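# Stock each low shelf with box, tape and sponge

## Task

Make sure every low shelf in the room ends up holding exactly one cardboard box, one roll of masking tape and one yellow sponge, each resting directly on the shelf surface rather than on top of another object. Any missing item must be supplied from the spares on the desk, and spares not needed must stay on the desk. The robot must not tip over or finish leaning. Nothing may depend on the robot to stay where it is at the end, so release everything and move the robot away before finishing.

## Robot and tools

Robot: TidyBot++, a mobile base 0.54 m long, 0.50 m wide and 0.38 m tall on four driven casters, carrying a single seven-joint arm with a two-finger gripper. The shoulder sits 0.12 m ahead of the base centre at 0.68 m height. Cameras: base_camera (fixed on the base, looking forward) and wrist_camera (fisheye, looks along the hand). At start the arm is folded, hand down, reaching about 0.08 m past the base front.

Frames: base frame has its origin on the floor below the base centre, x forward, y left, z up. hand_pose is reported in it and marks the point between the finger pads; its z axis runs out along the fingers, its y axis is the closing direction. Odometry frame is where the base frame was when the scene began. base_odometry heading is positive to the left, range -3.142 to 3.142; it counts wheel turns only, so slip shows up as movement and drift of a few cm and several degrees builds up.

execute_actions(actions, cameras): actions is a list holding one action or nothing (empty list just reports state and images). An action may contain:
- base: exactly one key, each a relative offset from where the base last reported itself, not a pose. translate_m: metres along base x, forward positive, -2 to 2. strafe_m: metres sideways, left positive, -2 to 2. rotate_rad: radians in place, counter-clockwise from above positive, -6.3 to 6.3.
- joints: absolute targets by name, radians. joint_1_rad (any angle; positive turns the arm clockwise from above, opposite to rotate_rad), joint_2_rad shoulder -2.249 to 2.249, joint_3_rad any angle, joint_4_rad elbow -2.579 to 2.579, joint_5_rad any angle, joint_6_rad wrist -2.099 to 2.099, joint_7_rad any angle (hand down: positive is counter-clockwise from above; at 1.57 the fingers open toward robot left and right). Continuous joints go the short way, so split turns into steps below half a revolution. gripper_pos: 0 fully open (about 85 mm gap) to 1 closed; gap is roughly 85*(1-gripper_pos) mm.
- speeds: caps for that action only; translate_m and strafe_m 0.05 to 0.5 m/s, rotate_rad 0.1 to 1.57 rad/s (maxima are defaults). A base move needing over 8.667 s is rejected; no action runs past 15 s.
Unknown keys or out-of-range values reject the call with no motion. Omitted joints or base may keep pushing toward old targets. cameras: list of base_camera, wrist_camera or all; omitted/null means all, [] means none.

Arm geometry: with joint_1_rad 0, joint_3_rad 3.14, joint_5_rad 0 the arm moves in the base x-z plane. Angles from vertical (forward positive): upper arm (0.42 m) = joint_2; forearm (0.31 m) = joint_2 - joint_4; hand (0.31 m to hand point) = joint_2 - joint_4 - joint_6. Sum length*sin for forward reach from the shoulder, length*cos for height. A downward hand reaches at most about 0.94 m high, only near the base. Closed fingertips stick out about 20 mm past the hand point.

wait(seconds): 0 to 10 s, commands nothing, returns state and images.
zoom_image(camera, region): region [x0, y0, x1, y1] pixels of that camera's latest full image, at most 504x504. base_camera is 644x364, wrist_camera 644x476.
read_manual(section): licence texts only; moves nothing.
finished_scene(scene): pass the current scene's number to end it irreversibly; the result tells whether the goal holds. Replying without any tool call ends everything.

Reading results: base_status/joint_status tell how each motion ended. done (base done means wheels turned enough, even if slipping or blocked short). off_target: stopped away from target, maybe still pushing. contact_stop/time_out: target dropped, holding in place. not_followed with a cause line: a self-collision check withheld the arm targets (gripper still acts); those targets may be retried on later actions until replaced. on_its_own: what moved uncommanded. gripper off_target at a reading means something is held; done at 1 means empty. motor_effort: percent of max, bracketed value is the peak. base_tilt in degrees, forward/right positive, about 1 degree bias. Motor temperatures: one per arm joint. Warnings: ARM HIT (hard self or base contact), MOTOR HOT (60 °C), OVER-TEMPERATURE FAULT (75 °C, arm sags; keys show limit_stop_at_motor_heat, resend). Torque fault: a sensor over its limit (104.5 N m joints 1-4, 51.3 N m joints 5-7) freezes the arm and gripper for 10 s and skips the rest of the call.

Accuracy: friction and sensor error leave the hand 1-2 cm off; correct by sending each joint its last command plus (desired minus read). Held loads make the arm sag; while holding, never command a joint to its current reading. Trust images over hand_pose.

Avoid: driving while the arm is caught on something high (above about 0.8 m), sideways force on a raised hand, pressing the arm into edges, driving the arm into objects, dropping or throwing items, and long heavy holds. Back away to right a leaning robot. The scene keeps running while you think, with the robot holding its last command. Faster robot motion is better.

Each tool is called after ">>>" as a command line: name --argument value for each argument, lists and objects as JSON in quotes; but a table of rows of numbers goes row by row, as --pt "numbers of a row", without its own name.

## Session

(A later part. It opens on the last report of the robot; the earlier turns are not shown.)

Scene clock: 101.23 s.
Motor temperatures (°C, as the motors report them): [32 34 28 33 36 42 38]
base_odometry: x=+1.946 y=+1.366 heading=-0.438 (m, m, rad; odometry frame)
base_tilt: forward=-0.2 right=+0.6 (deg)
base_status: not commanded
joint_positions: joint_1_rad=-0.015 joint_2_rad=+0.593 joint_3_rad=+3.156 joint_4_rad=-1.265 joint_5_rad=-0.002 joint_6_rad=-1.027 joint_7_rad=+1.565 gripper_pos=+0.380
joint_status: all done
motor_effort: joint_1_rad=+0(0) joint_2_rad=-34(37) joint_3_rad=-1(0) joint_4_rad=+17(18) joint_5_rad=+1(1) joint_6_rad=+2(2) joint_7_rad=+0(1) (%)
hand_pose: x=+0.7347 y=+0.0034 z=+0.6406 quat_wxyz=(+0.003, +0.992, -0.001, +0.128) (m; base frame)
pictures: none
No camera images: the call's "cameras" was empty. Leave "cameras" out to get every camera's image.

>>> execute_actions --actions '[{"joints":{"joint_2_rad":0.59,"gripper_pos":0}}]' --cameras '[]'

>>> execute_actions --actions '[{"joints":{"joint_2_rad":-0.3,"joint_4_rad":-1.7,"joint_6_rad":-1.2}}]' --cameras '["wrist_camera"]'

>>> execute_actions --actions '[{"base":{"translate_m":-1.28},"joints":{"joint_1_rad":-1.57,"joint_2_rad":-0.6,"joint_4_rad":-2.0,"joint_6_rad":-0.8}}]' --cameras '["wrist_camera"]'

>>> execute_actions --actions '[{"base":{"translate_m":-1.0},"joints":{"joint_1_rad":0,"joint_2_rad":-0.8,"joint_4_rad":-2.3,"joint_6_rad":-1.0}}]' --cameras '[]'

>>> execute_actions --actions '[{"base":{"strafe_m":-0.9}}]' --cameras '["base_camera"]'

Scene clock: 107.40 s.
Motor temperatures (°C, as the motors report them): [32 34 28 33 36 42 38]
base_odometry: x=+1.946 y=+1.366 heading=-0.438 (m, m, rad; odometry frame)
base_tilt: forward=-0.1 right=+0.6 (deg)
base_status: not commanded
joint_positions: joint_1_rad=-0.015 joint_2_rad=+0.591 joint_3_rad=+3.156 joint_4_rad=-1.265 joint_5_rad=-0.002 joint_6_rad=-1.027 joint_7_rad=+1.565 gripper_pos=+0.000
joint_status: all done
motor_effort: joint_1_rad=+0(0) joint_2_rad=-38(38) joint_3_rad=-1(1) joint_4_rad=+19(20) joint_5_rad=+1(1) joint_6_rad=+2(3) joint_7_rad=+1(0) (%)
hand_pose: x=+0.7348 y=+0.0034 z=+0.6419 quat_wxyz=(+0.003, +0.992, -0.001, +0.129) (m; base frame)
pictures: none
No camera images: the call's "cameras" was empty. Leave "cameras" out to get every camera's image.

Scene clock: 109.57 s.
Motor temperatures (°C, as the motors report them): [32 34 28 33 36 42 38]
base_odometry: x=+1.946 y=+1.366 heading=-0.438 (m, m, rad; odometry frame)
base_tilt: forward=-0.2 right=+0.6 (deg)
base_status: not commanded
joint_positions: joint_1_rad=-0.015 joint_2_rad=-0.297 joint_3_rad=+3.156 joint_4_rad=-1.672 joint_5_rad=-0.002 joint_6_rad=-1.171 joint_7_rad=+1.565 gripper_pos=+0.000
joint_status: all done
motor_effort: joint_1_rad=+0(0) joint_2_rad=-9(40) joint_3_rad=+0(1) joint_4_rad=+21(21) joint_5_rad=+1(1) joint_6_rad=+6(6) joint_7_rad=+1(1) (%)
hand_pose: x=+0.4791 y=+0.0014 z=+0.8875 quat_wxyz=(-0.004, +0.956, -0.003, +0.293) (m; base frame)
pictures: wrist_camera
Images, in order (width x height): wrist_camera 644x476.

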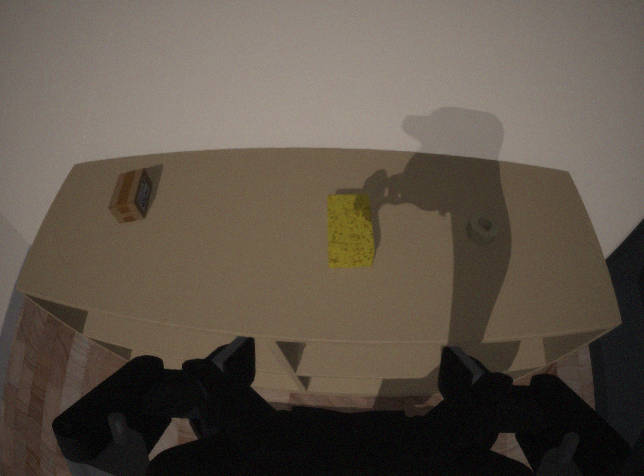

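Scene clock: 113.50 s.
Motor temperatures (°C, as the motors report them): [32 34 28 33 36 42 38]
base_odometry: x=+0.787 y=+1.909 heading=-0.438 (m, m, rad; odometry frame)
base_tilt: forward=-0.2 right=+0.6 (deg)
base_status: done
joint_positions: joint_1_rad=-1.554 joint_2_rad=-0.587 joint_3_rad=+3.157 joint_4_rad=-1.971 joint_5_rad=-0.002 joint_6_rad=-0.830 joint_7_rad=+1.565 gripper_pos=+0.000
joint_status: all done
motor_effort: joint_1_rad=+0(1) joint_2_rad=+0(13) joint_3_rad=+0(4) joint_4_rad=+22(22) joint_5_rad=+1(0) joint_6_rad=+7(7) joint_7_rad=+0(1) (%)
hand_pose: x=+0.1286 y=+0.3248 z=+0.9037 quat_wxyz=(-0.316, +0.645, +0.619, +0.316) (m; base frame)
pictures: wrist_camera
Images, in order (width x height): wrist_camera 644x476.

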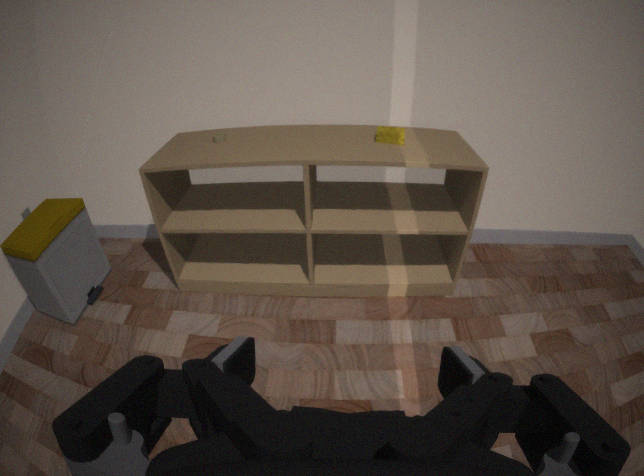

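Scene clock: 116.77 s.
Motor temperatures (°C, as the motors report them): [32 34 28 33 36 42 38]
base_odometry: x=-0.119 y=+2.334 heading=-0.439 (m, m, rad; odometry frame)
base_tilt: forward=-0.2 right=+0.6 (deg)
base_status: done
joint_positions: joint_1_rad=-0.016 joint_2_rad=-0.795 joint_3_rad=+3.157 joint_4_rad=-2.273 joint_5_rad=-0.002 joint_6_rad=-0.973 joint_7_rad=+1.565 gripper_pos=+0.000
joint_status: all done
motor_effort: joint_1_rad=+0(0) joint_2_rad=+6(7) joint_3_rad=+0(2) joint_4_rad=+22(23) joint_5_rad=+1(0) joint_6_rad=+6(8) joint_7_rad=+1(1) (%)
hand_pose: x=+0.3302 y=+0.0021 z=+0.7661 quat_wxyz=(-0.008, +0.941, -0.003, +0.339) (m; base frame)
pictures: none
No camera images: the call's "cameras" was empty. Leave "cameras" out to get every camera's image.

Scene clock: 119.90 s.
Motor temperatures (°C, as the motors report them): [32 34 28 33 36 42 38]
base_odometry: x=-0.502 y=+1.519 heading=-0.439 (m, m, rad; odometry frame)
base_tilt: forward=-0.2 right=+0.6 (deg)
base_status: done
joint_positions: joint_1_rad=-0.016 joint_2_rad=-0.795 joint_3_rad=+3.157 joint_4_rad=-2.273 joint_5_rad=-0.002 joint_6_rad=-0.973 joint_7_rad=+1.565 gripper_pos=+0.000
joint_status: not commanded
motor_effort: joint_1_rad=+0(0) joint_2_rad=+6(7) joint_3_rad=-1(1) joint_4_rad=+22(22) joint_5_rad=+1(1) joint_6_rad=+6(6) joint_7_rad=+1(1) (%)
hand_pose: x=+0.3301 y=+0.0021 z=+0.7659 quat_wxyz=(-0.008, +0.941, -0.003, +0.339) (m; base frame)
pictures: base_camera
Images, in order (width x height): base_camera 644x364.

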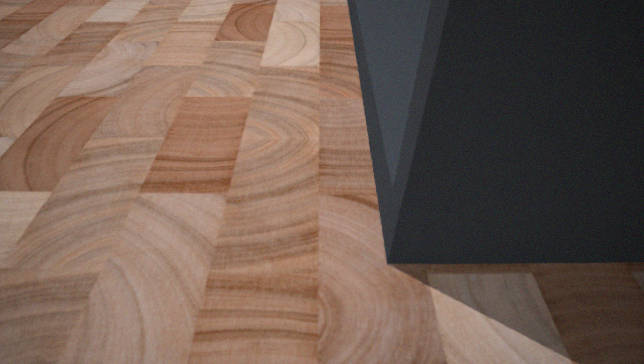

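>>> execute_actions --actions '[{"base":{"strafe_m":-1.16}}]' --cameras '["base_camera"]'

>>> execute_actions --actions '[{"base":{"translate_m":1.9},"joints":{"joint_1_rad":0.7,"joint_2_rad":-0.5,"joint_4_rad":-1.8,"joint_6_rad":-1.1}}]'

Scene clock: 126.73 s.
Motor temperatures (°C, as the motors report them): [32 34 28 33 36 42 38]
base_odometry: x=-0.995 y=+0.469 heading=-0.439 (m, m, rad; odometry frame)
base_tilt: forward=-0.2 right=+0.6 (deg)
base_status: done
joint_positions: joint_1_rad=-0.015 joint_2_rad=-0.795 joint_3_rad=+3.157 joint_4_rad=-2.273 joint_5_rad=-0.002 joint_6_rad=-0.973 joint_7_rad=+1.565 gripper_pos=+0.000
joint_status: not commanded
motor_effort: joint_1_rad=+0(1) joint_2_rad=+6(7) joint_3_rad=+1(1) joint_4_rad=+22(22) joint_5_rad=+1(0) joint_6_rad=+6(6) joint_7_rad=+0(1) (%)
hand_pose: x=+0.3301 y=+0.0019 z=+0.7659 quat_wxyz=(-0.008, +0.941, -0.003, +0.339) (m; base frame)
pictures: base_camera
Images, in order (width x height): base_camera 644x364.

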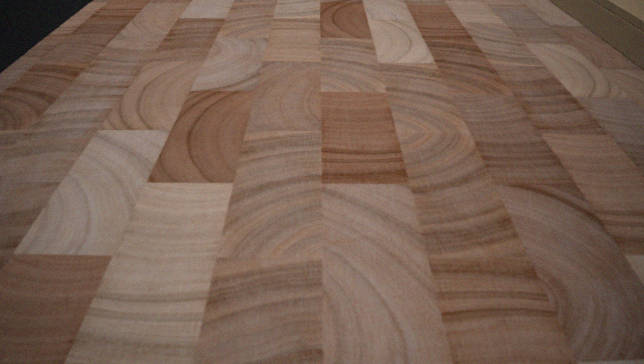

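Scene clock: 131.90 s.
Motor temperatures (°C, as the motors report them): [32 34 28 33 36 42 38]
base_odometry: x=+0.725 y=-0.339 heading=-0.439 (m, m, rad; odometry frame)
base_tilt: forward=-0.2 right=+0.6 (deg)
base_status: done
joint_positions: joint_1_rad=+0.684 joint_2_rad=-0.504 joint_3_rad=+3.157 joint_4_rad=-1.826 joint_5_rad=-0.003 joint_6_rad=-1.070 joint_7_rad=+1.565 gripper_pos=+0.000
joint_status: all done
motor_effort: joint_1_rad=+0(1) joint_2_rad=-2(8) joint_3_rad=+0(1) joint_4_rad=+21(23) joint_5_rad=+0(1) joint_6_rad=+6(6) joint_7_rad=+0(0) (%)
hand_pose: x=+0.3598 y=-0.2013 z=+0.8999 quat_wxyz=(+0.120, +0.873, -0.322, +0.346) (m; base frame)
pictures: base_camera, wrist_camera
Images, in order (width x height): base_camera 644x364, wrist_camera 644x476.

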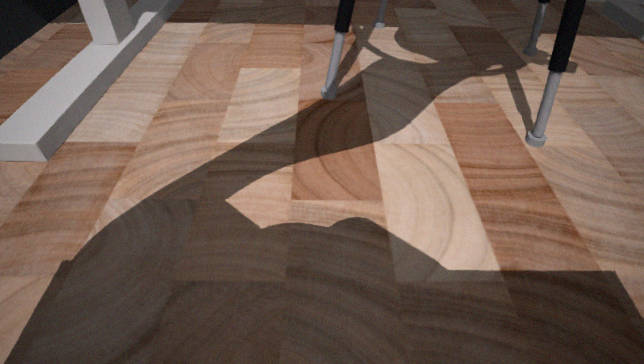

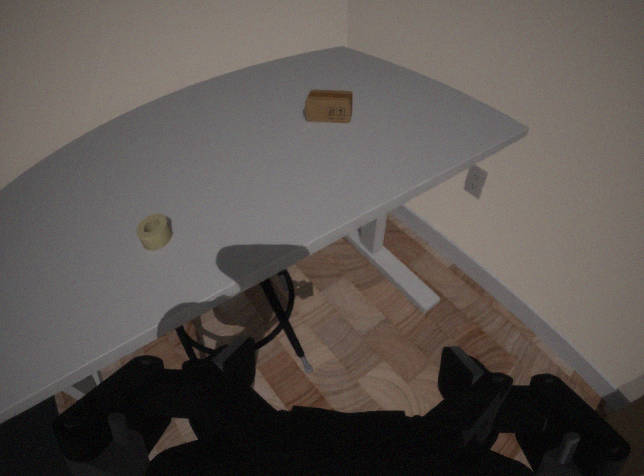

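>>> execute_actions --actions '[{"base":{"translate_m":0.17}}]' --cameras '[]'

>>> execute_actions --actions '[{"base":{"strafe_m":-0.45},"joints":{"joint_1_rad":0.24,"joint_2_rad":0.15,"joint_4_rad":-1.2,"joint_6_rad":-1.4}}]'

Scene clock: 138.30 s.
Motor temperatures (°C, as the motors report them): [32 34 28 33 36 42 38]
base_odometry: x=+0.879 y=-0.411 heading=-0.439 (m, m, rad; odometry frame)
base_tilt: forward=-0.2 right=+0.6 (deg)
base_status: done
joint_positions: joint_1_rad=+0.684 joint_2_rad=-0.498 joint_3_rad=+3.157 joint_4_rad=-1.826 joint_5_rad=-0.003 joint_6_rad=-1.072 joint_7_rad=+1.565 gripper_pos=+0.000
joint_status: not commanded
motor_effort: joint_1_rad=+0(0) joint_2_rad=-2(4) joint_3_rad=+0(0) joint_4_rad=+22(22) joint_5_rad=+0(0) joint_6_rad=+6(7) joint_7_rad=+0(1) (%)
hand_pose: x=+0.3605 y=-0.2019 z=+0.8977 quat_wxyz=(+0.118, +0.874, -0.323, +0.343) (m; base frame)
pictures: none
No camera images: the call's "cameras" was empty. Leave "cameras" out to get every camera's image.

Scene clock: 140.67 s.
Motor temperatures (°C, as the motors report them): [32 34 28 33 36 42 38]
base_odometry: x=+0.688 y=-0.819 heading=-0.438 (m, m, rad; odometry frame)
base_tilt: forward=-0.2 right=+0.6 (deg)
base_status: done
joint_positions: joint_1_rad=+0.256 joint_2_rad=+0.154 joint_3_rad=+3.158 joint_4_rad=-1.229 joint_5_rad=-0.003 joint_6_rad=-1.369 joint_7_rad=+1.565 gripper_pos=+0.000
joint_status: all done
motor_effort: joint_1_rad=+0(2) joint_2_rad=-24(26) joint_3_rad=-1(2) joint_4_rad=+20(22) joint_5_rad=+1(1) joint_6_rad=+4(7) joint_7_rad=+0(1) (%)
hand_pose: x=+0.5935 y=-0.1295 z=+0.8684 quat_wxyz=(+0.025, +0.972, -0.136, +0.192) (m; base frame)
pictures: base_camera, wrist_camera
Images, in order (width x height): base_camera 644x364, wrist_camera 644x476.

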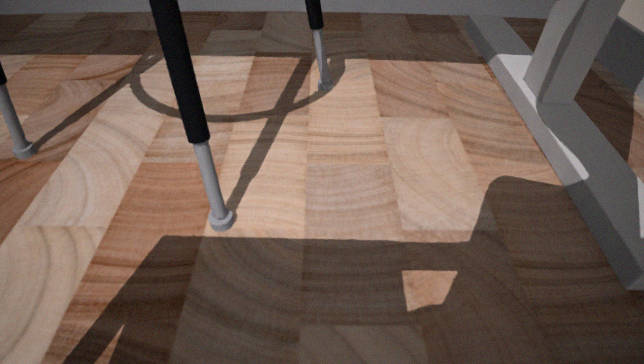

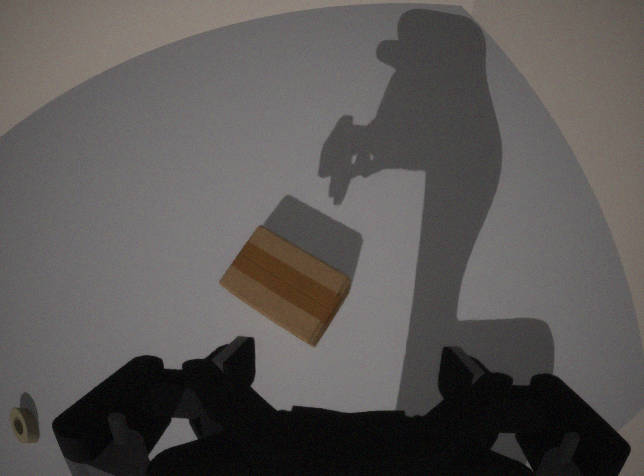

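>>> execute_actions --actions '[{"joints":{"joint_1_rad":0.165,"joint_2_rad":0.385,"joint_4_rad":-0.995,"joint_6_rad":-1.467,"joint_7_rad":2.62}}]' --cameras '["wrist_camera"]'

Scene clock: 146.47 s.
Motor temperatures (°C, as the motors report them): [32 34 28 33 36 42 38]
base_odometry: x=+0.688 y=-0.819 heading=-0.438 (m, m, rad; odometry frame)
base_tilt: forward=-0.2 right=+0.6 (deg)
base_status: not commanded
joint_positions: joint_1_rad=+0.181 joint_2_rad=+0.386 joint_3_rad=+3.158 joint_4_rad=-1.022 joint_5_rad=-0.003 joint_6_rad=-1.436 joint_7_rad=+2.597 gripper_pos=+0.000
joint_status: all done
motor_effort: joint_1_rad=+0(1) joint_2_rad=-31(34) joint_3_rad=-1(1) joint_4_rad=+20(21) joint_5_rad=+1(2) joint_6_rad=+3(4) joint_7_rad=+1(1) (%)
hand_pose: x=+0.6689 y=-0.1058 z=+0.8249 quat_wxyz=(+0.086, +0.905, +0.399, +0.121) (m; base frame)
pictures: wrist_camera
Images, in order (width x height): wrist_camera 644x476.

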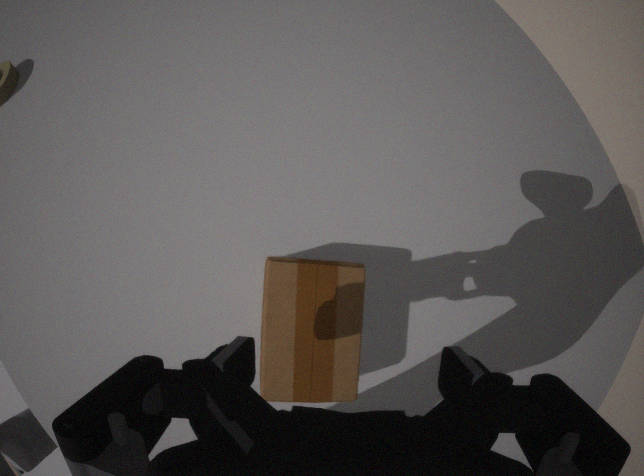

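>>> execute_actions --actions '[{"joints":{"joint_2_rad":0.375,"joint_4_rad":-1.29,"joint_6_rad":-1.18,"joint_7_rad":2.53}}]' --cameras '["wrist_camera"]'

>>> execute_actions --actions '[{"joints":{"gripper_pos":1}}]' --cameras '["wrist_camera"]'

Scene clock: 150.70 s.
Motor temperatures (°C, as the motors report them): [32 34 28 33 36 42 38]
base_odometry: x=+0.688 y=-0.819 heading=-0.438 (m, m, rad; odometry frame)
base_tilt: forward=-0.2 right=+0.6 (deg)
base_status: not commanded
joint_positions: joint_1_rad=+0.181 joint_2_rad=+0.384 joint_3_rad=+3.158 joint_4_rad=-1.266 joint_5_rad=-0.003 joint_6_rad=-1.209 joint_7_rad=+2.567 gripper_pos=+0.000
joint_status: all done
motor_effort: joint_1_rad=+0(0) joint_2_rad=-32(33) joint_3_rad=-1(1) joint_4_rad=+19(20) joint_5_rad=+1(1) joint_6_rad=+2(2) joint_7_rad=+1(0) (%)
hand_pose: x=+0.6666 y=-0.1059 z=+0.7481 quat_wxyz=(+0.080, +0.912, +0.386, +0.116) (m; base frame)
pictures: wrist_camera
Images, in order (width x height): wrist_camera 644x476.

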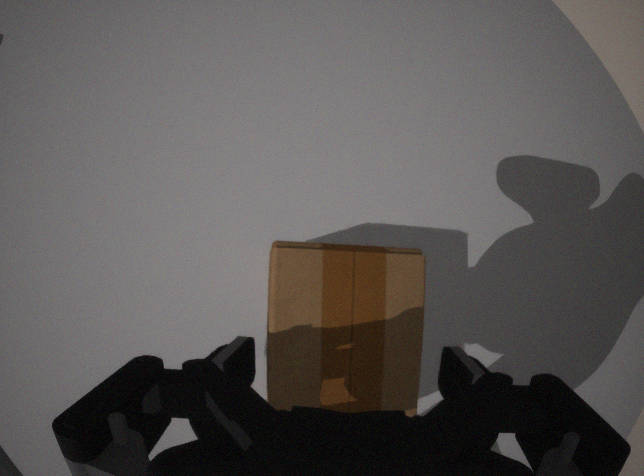

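Scene clock: 151.80 s.
Motor temperatures (°C, as the motors report them): [32 34 28 33 36 42 38]
base_odometry: x=+0.688 y=-0.819 heading=-0.438 (m, m, rad; odometry frame)
base_tilt: forward=-0.2 right=+0.6 (deg)
base_status: not commanded
joint_positions: joint_1_rad=+0.181 joint_2_rad=+0.376 joint_3_rad=+3.158 joint_4_rad=-1.271 joint_5_rad=-0.003 joint_6_rad=-1.209 joint_7_rad=+2.567 gripper_pos=+0.302
joint_status: gripper_pos off_target (ended at +0.302, target +1.000)
motor_effort: joint_1_rad=+0(0) joint_2_rad=-31(33) joint_3_rad=+0(1) joint_4_rad=+20(21) joint_5_rad=+1(0) joint_6_rad=+3(3) joint_7_rad=+0(0) (%)
hand_pose: x=+0.6649 y=-0.1056 z=+0.7504 quat_wxyz=(+0.081, +0.912, +0.386, +0.117) (m; base frame)
pictures: wrist_camera
Images, in order (width x height): wrist_camera 644x476.

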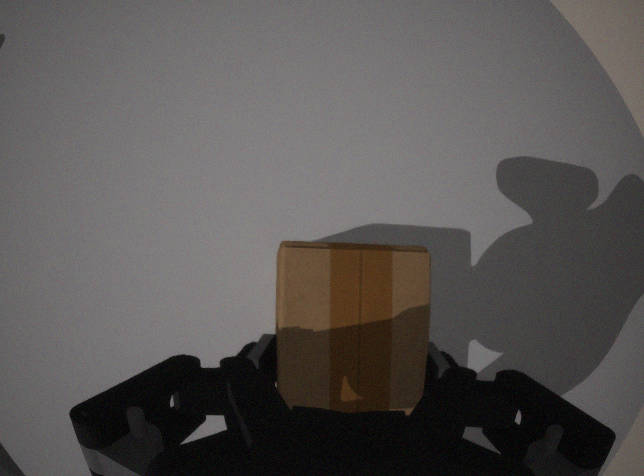

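>>> execute_actions --actions '[{"joints":{"joint_2_rad":-0.3,"joint_4_rad":-1.7,"joint_6_rad":-1.3}}]' --cameras '[]'

>>> execute_actions --actions '[{"base":{"strafe_m":0.45},"joints":{"joint_1_rad":0}}]' --cameras '[]'

>>> execute_actions --actions '[{"base":{"translate_m":-1.07}}]' --cameras '[]'

>>> execute_actions --actions '[{"base":{"translate_m":-1.0},"joints":{"joint_2_rad":-0.8,"joint_4_rad":-2.3,"joint_6_rad":-1.2}}]'

>>> execute_actions --actions '[{"base":{"strafe_m":0.7}}]' --cameras '["base_camera"]'

Scene clock: 157.97 s.
Motor temperatures (°C, as the motors report them): [32 34 28 33 36 42 38]
base_odometry: x=+0.688 y=-0.819 heading=-0.438 (m, m, rad; odometry frame)
base_tilt: forward=-0.2 right=+0.6 (deg)
base_status: not commanded
joint_positions: joint_1_rad=+0.181 joint_2_rad=-0.294 joint_3_rad=+3.158 joint_4_rad=-1.677 joint_5_rad=-0.003 joint_6_rad=-1.274 joint_7_rad=+2.567 gripper_pos=+0.302
joint_status: all done
motor_effort: joint_1_rad=+0(0) joint_2_rad=-8(34) joint_3_rad=+0(1) joint_4_rad=+21(22) joint_5_rad=+1(1) joint_6_rad=+4(6) joint_7_rad=+0(1) (%)
hand_pose: x=+0.4450 y=-0.0634 z=+0.8678 quat_wxyz=(+0.132, +0.894, +0.377, +0.201) (m; base frame)
pictures: none
No camera images: the call's "cameras" was empty. Leave "cameras" out to get every camera's image.

Scene clock: 160.30 s.
Motor temperatures (°C, as the motors report them): [32 34 28 33 36 42 38]
base_odometry: x=+0.880 y=-0.411 heading=-0.439 (m, m, rad; odometry frame)
base_tilt: forward=-0.2 right=+0.6 (deg)
base_status: done
joint_positions: joint_1_rad=+0.013 joint_2_rad=-0.295 joint_3_rad=+3.159 joint_4_rad=-1.679 joint_5_rad=-0.004 joint_6_rad=-1.276 joint_7_rad=+2.567 gripper_pos=+0.302
joint_status: all done
motor_effort: joint_1_rad=+0(1) joint_2_rad=-8(11) joint_3_rad=+0(3) joint_4_rad=+21(22) joint_5_rad=+1(0) joint_6_rad=+4(6) joint_7_rad=+0(1) (%)
hand_pose: x=+0.4500 y=-0.0084 z=+0.8671 quat_wxyz=(+0.113, +0.860, +0.450, +0.210) (m; base frame)
pictures: none
No camera images: the call's "cameras" was empty. Leave "cameras" out to get every camera's image.

Scene clock: 163.73 s.
Motor temperatures (°C, as the motors report them): [32 34 28 33 36 42 38]
base_odometry: x=-0.089 y=+0.043 heading=-0.439 (m, m, rad; odometry frame)
base_tilt: forward=-0.2 right=+0.6 (deg)
base_status: done
joint_positions: joint_1_rad=+0.013 joint_2_rad=-0.298 joint_3_rad=+3.159 joint_4_rad=-1.680 joint_5_rad=-0.004 joint_6_rad=-1.278 joint_7_rad=+2.567 gripper_pos=+0.302
joint_status: not commanded
motor_effort: joint_1_rad=+0(0) joint_2_rad=-9(12) joint_3_rad=+0(0) joint_4_rad=+21(22) joint_5_rad=+0(1) joint_6_rad=+4(5) joint_7_rad=+0(1) (%)
hand_pose: x=+0.4485 y=-0.0084 z=+0.8674 quat_wxyz=(+0.113, +0.860, +0.450, +0.210) (m; base frame)
pictures: none
No camera images: the call's "cameras" was empty. Leave "cameras" out to get every camera's image.

Scene clock: 167.00 s.
Motor temperatures (°C, as the motors report them): [32 34 28 33 36 42 38]
base_odometry: x=-0.994 y=+0.469 heading=-0.439 (m, m, rad; odometry frame)
base_tilt: forward=-0.2 right=+0.6 (deg)
base_status: done
joint_positions: joint_1_rad=+0.013 joint_2_rad=-0.796 joint_3_rad=+3.159 joint_4_rad=-2.280 joint_5_rad=-0.004 joint_6_rad=-1.233 joint_7_rad=+2.567 gripper_pos=+0.302
joint_status: all done
motor_effort: joint_1_rad=+0(0) joint_2_rad=+7(12) joint_3_rad=+1(1) joint_4_rad=+21(22) joint_5_rad=+1(1) joint_6_rad=+4(5) joint_7_rad=+1(0) (%)
hand_pose: x=+0.2599 y=-0.0016 z=+0.7197 quat_wxyz=(+0.096, +0.865, +0.455, +0.188) (m; base frame)
pictures: base_camera, wrist_camera
Images, in order (width x height): base_camera 644x364, wrist_camera 644x476.

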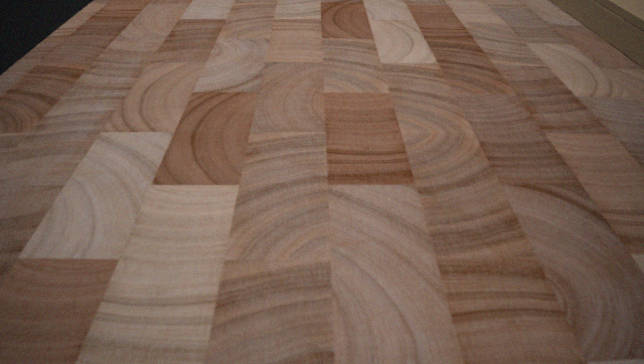

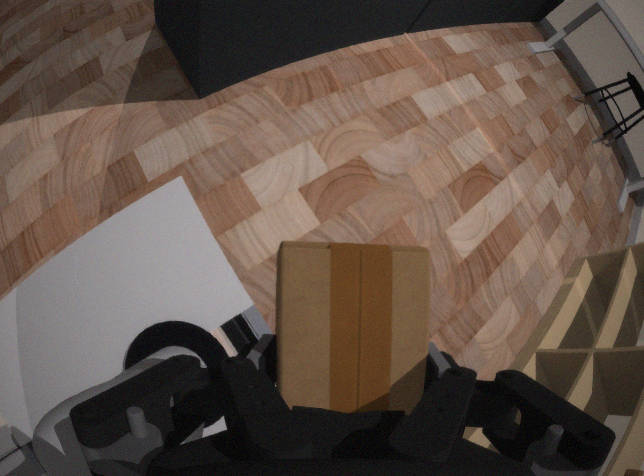

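Scene clock: 169.73 s.
Motor temperatures (°C, as the motors report them): [32 34 28 33 36 42 38]
base_odometry: x=-0.697 y=+1.103 heading=-0.439 (m, m, rad; odometry frame)
base_tilt: forward=-0.2 right=+0.6 (deg)
base_status: done
joint_positions: joint_1_rad=+0.013 joint_2_rad=-0.796 joint_3_rad=+3.159 joint_4_rad=-2.280 joint_5_rad=-0.004 joint_6_rad=-1.232 joint_7_rad=+2.567 gripper_pos=+0.302
joint_status: not commanded
motor_effort: joint_1_rad=+0(1) joint_2_rad=+7(8) joint_3_rad=+0(1) joint_4_rad=+21(21) joint_5_rad=+0(0) joint_6_rad=+4(5) joint_7_rad=+1(1) (%)
hand_pose: x=+0.2602 y=-0.0016 z=+0.7199 quat_wxyz=(+0.096, +0.865, +0.455, +0.188) (m; base frame)
pictures: base_camera
Images, in order (width x height): base_camera 644x364.

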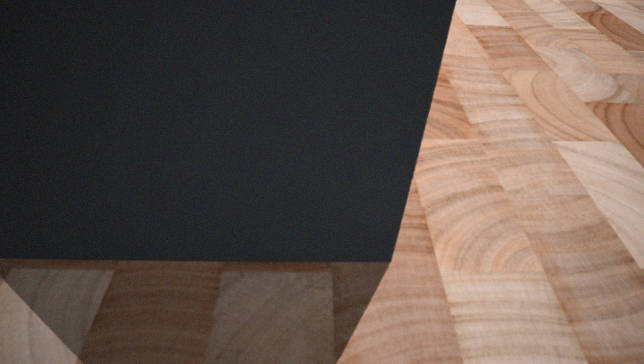

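>>> execute_actions --actions '[{"base":{"strafe_m":1.2}}]' --cameras '[]'

>>> execute_actions --actions '[{"base":{"translate_m":0.92},"joints":{"joint_1_rad":-1.58,"joint_2_rad":0.1,"joint_4_rad":-1.25,"joint_6_rad":-1.45}}]' --cameras '[]'

>>> execute_actions --actions '[{"base":{"strafe_m":0.8}}]' --cameras '["wrist_camera"]'

Scene clock: 176.20 s.
Motor temperatures (°C, as the motors report them): [32 34 28 33 36 42 38]
base_odometry: x=-0.187 y=+2.189 heading=-0.439 (m, m, rad; odometry frame)
base_tilt: forward=-0.2 right=+0.6 (deg)
base_status: done
joint_positions: joint_1_rad=+0.013 joint_2_rad=-0.796 joint_3_rad=+3.159 joint_4_rad=-2.280 joint_5_rad=-0.004 joint_6_rad=-1.232 joint_7_rad=+2.567 gripper_pos=+0.302
joint_status: not commanded
motor_effort: joint_1_rad=+0(0) joint_2_rad=+8(8) joint_3_rad=+1(1) joint_4_rad=+21(21) joint_5_rad=+1(0) joint_6_rad=+5(4) joint_7_rad=+0(0) (%)
hand_pose: x=+0.2602 y=-0.0016 z=+0.7199 quat_wxyz=(+0.096, +0.865, +0.455, +0.188) (m; base frame)
pictures: none
No camera images: the call's "cameras" was empty. Leave "cameras" out to get every camera's image.

Scene clock: 179.50 s.
Motor temperatures (°C, as the motors report them): [32 34 28 33 36 42 38]
base_odometry: x=+0.646 y=+1.798 heading=-0.439 (m, m, rad; odometry frame)
base_tilt: forward=-0.2 right=+0.6 (deg)
base_status: done
joint_positions: joint_1_rad=-1.564 joint_2_rad=+0.097 joint_3_rad=+3.159 joint_4_rad=-1.282 joint_5_rad=-0.004 joint_6_rad=-1.421 joint_7_rad=+2.567 gripper_pos=+0.302
joint_status: all done
motor_effort: joint_1_rad=+0(1) joint_2_rad=-22(23) joint_3_rad=-1(2) joint_4_rad=+20(22) joint_5_rad=+1(1) joint_6_rad=+3(5) joint_7_rad=+0(0) (%)
hand_pose: x=+0.1271 y=+0.4538 z=+0.8674 quat_wxyz=(-0.047, +0.290, +0.942, +0.164) (m; base frame)
pictures: none
No camera images: the call's "cameras" was empty. Leave "cameras" out to get every camera's image.

Scene clock: 182.47 s.
Motor temperatures (°C, as the motors report them): [32 34 28 33 36 42 38]
base_odometry: x=+0.986 y=+2.523 heading=-0.439 (m, m, rad; odometry frame)
base_tilt: forward=-0.2 right=+0.6 (deg)
base_status: done
joint_positions: joint_1_rad=-1.564 joint_2_rad=+0.105 joint_3_rad=+3.159 joint_4_rad=-1.279 joint_5_rad=-0.004 joint_6_rad=-1.426 joint_7_rad=+2.567 gripper_pos=+0.302
joint_status: not commanded
motor_effort: joint_1_rad=+0(1) joint_2_rad=-23(25) joint_3_rad=+1(1) joint_4_rad=+21(22) joint_5_rad=+1(0) joint_6_rad=+3(4) joint_7_rad=+0(0) (%)
hand_pose: x=+0.1270 y=+0.4543 z=+0.8646 quat_wxyz=(-0.046, +0.291, +0.942, +0.159) (m; base frame)
pictures: wrist_camera
Images, in order (width x height): wrist_camera 644x476.

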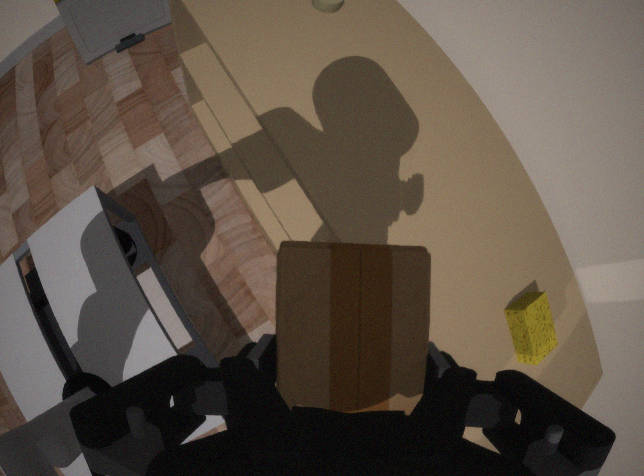

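>>> execute_actions --actions '[{"base":{"strafe_m":0.08},"joints":{"joint_2_rad":0.53,"joint_6_rad":-1.0}}]' --cameras '["wrist_camera"]'

>>> execute_actions --actions '[{"joints":{"joint_2_rad":0.59}}]' --cameras '[]'

>>> execute_actions --actions '[{"joints":{"joint_2_rad":0.615}}]' --cameras '["wrist_camera"]'

Scene clock: 188.00 s.
Motor temperatures (°C, as the motors report them): [32 34 28 33 36 42 38]
base_odometry: x=+1.020 y=+2.595 heading=-0.439 (m, m, rad; odometry frame)
base_tilt: forward=-0.2 right=+0.6 (deg)
base_status: done
joint_positions: joint_1_rad=-1.564 joint_2_rad=+0.539 joint_3_rad=+3.159 joint_4_rad=-1.273 joint_5_rad=-0.004 joint_6_rad=-1.029 joint_7_rad=+2.567 gripper_pos=+0.302
joint_status: all done
motor_effort: joint_1_rad=+0(1) joint_2_rad=-37(40) joint_3_rad=+0(1) joint_4_rad=+20(22) joint_5_rad=+0(1) joint_6_rad=+3(5) joint_7_rad=+1(0) (%)
hand_pose: x=+0.1299 y=+0.6135 z=+0.6706 quat_wxyz=(-0.038, +0.290, +0.945, +0.145) (m; base frame)
pictures: wrist_camera
Images, in order (width x height): wrist_camera 644x476.

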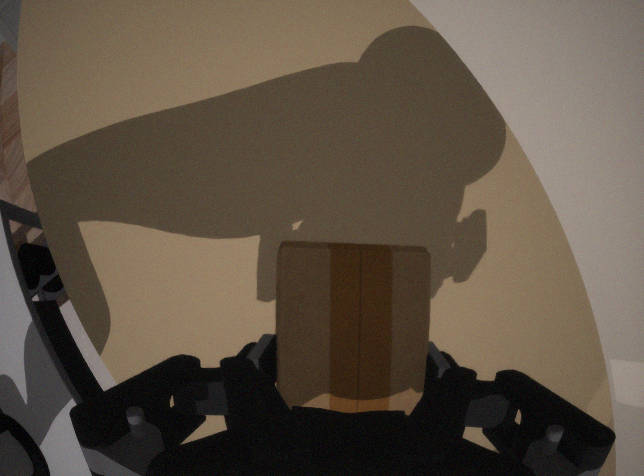

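Scene clock: 189.13 s.
Motor temperatures (°C, as the motors report them): [32 34 28 33 36 42 38]
base_odometry: x=+1.020 y=+2.595 heading=-0.439 (m, m, rad; odometry frame)
base_tilt: forward=-0.2 right=+0.6 (deg)
base_status: not commanded
joint_positions: joint_1_rad=-1.565 joint_2_rad=+0.588 joint_3_rad=+3.159 joint_4_rad=-1.270 joint_5_rad=-0.004 joint_6_rad=-1.028 joint_7_rad=+2.567 gripper_pos=+0.302
joint_status: all done
motor_effort: joint_1_rad=+0(2) joint_2_rad=-38(40) joint_3_rad=-1(2) joint_4_rad=+19(20) joint_5_rad=+1(0) joint_6_rad=+2(3) joint_7_rad=+1(1) (%)
hand_pose: x=+0.1297 y=+0.6135 z=+0.6412 quat_wxyz=(-0.032, +0.291, +0.948, +0.123) (m; base frame)
pictures: none
No camera images: the call's "cameras" was empty. Leave "cameras" out to get every camera's image.

Scene clock: 189.73 s.
Motor temperatures (°C, as the motors report them): [32 34 28 33 36 42 38]
base_odometry: x=+1.020 y=+2.595 heading=-0.439 (m, m, rad; odometry frame)
base_tilt: forward=-0.2 right=+0.6 (deg)
base_status: not commanded
joint_positions: joint_1_rad=-1.565 joint_2_rad=+0.590 joint_3_rad=+3.159 joint_4_rad=-1.268 joint_5_rad=-0.004 joint_6_rad=-1.028 joint_7_rad=+2.567 gripper_pos=+0.302
joint_status: all done
motor_effort: joint_1_rad=+0(1) joint_2_rad=-35(37) joint_3_rad=+0(1) joint_4_rad=+18(19) joint_5_rad=+1(1) joint_6_rad=+2(2) joint_7_rad=+1(1) (%)
hand_pose: x=+0.1297 y=+0.6143 z=+0.6409 quat_wxyz=(-0.032, +0.291, +0.948, +0.123) (m; base frame)
pictures: wrist_camera
Images, in order (width x height): wrist_camera 644x476.

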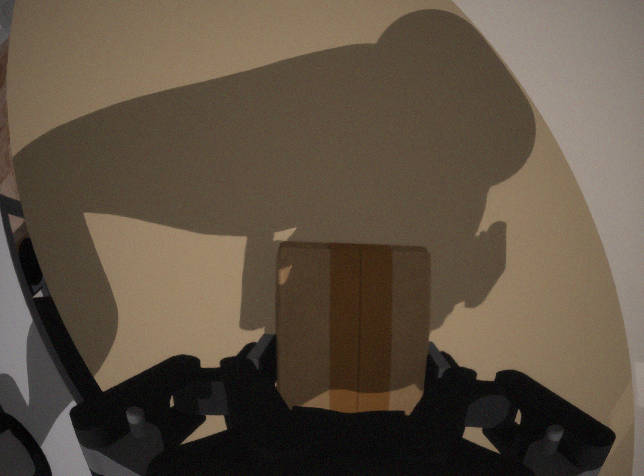

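>>> execute_actions --actions '[{"joints":{"joint_2_rad":0.585,"gripper_pos":0}}]' --cameras '[]'

>>> execute_actions --actions '[{"joints":{"joint_2_rad":-0.4,"joint_4_rad":-1.7,"joint_6_rad":-1.35,"joint_7_rad":1.57}}]' --cameras '["wrist_camera"]'

Scene clock: 192.70 s.
Motor temperatures (°C, as the motors report them): [32 34 28 33 36 42 38]
base_odometry: x=+1.020 y=+2.595 heading=-0.439 (m, m, rad; odometry frame)
base_tilt: forward=-0.2 right=+0.6 (deg)
base_status: not commanded
joint_positions: joint_1_rad=-1.565 joint_2_rad=+0.589 joint_3_rad=+3.159 joint_4_rad=-1.268 joint_5_rad=-0.004 joint_6_rad=-1.028 joint_7_rad=+2.567 gripper_pos=+0.000
joint_status: all done
motor_effort: joint_1_rad=+0(0) joint_2_rad=-38(39) joint_3_rad=+0(1) joint_4_rad=+19(20) joint_5_rad=+1(1) joint_6_rad=+2(2) joint_7_rad=+1(0) (%)
hand_pose: x=+0.1297 y=+0.6143 z=+0.6418 quat_wxyz=(-0.032, +0.291, +0.948, +0.124) (m; base frame)
pictures: none
No camera images: the call's "cameras" was empty. Leave "cameras" out to get every camera's image.

Scene clock: 194.97 s.
Motor temperatures (°C, as the motors report them): [32 34 28 33 36 42 38]
base_odometry: x=+1.020 y=+2.595 heading=-0.439 (m, m, rad; odometry frame)
base_tilt: forward=-0.2 right=+0.6 (deg)
base_status: not commanded
joint_positions: joint_1_rad=-1.565 joint_2_rad=-0.397 joint_3_rad=+3.159 joint_4_rad=-1.672 joint_5_rad=-0.004 joint_6_rad=-1.322 joint_7_rad=+1.605 gripper_pos=+0.000
joint_status: all done
motor_effort: joint_1_rad=+0(0) joint_2_rad=-5(40) joint_3_rad=+0(1) joint_4_rad=+20(21) joint_5_rad=+1(1) joint_6_rad=+5(5) joint_7_rad=+0(0) (%)
hand_pose: x=+0.1246 y=+0.2996 z=+0.8954 quat_wxyz=(-0.189, +0.677, +0.685, +0.192) (m; base frame)
pictures: wrist_camera
Images, in order (width x height): wrist_camera 644x476.

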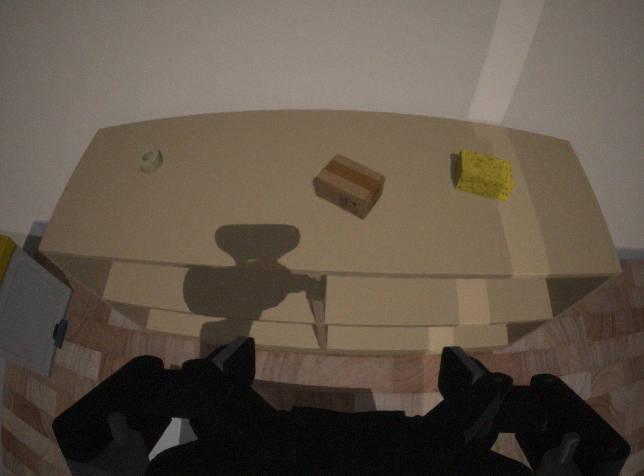

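>>> finished_scene --scene 2

The scene is finished: the task was done.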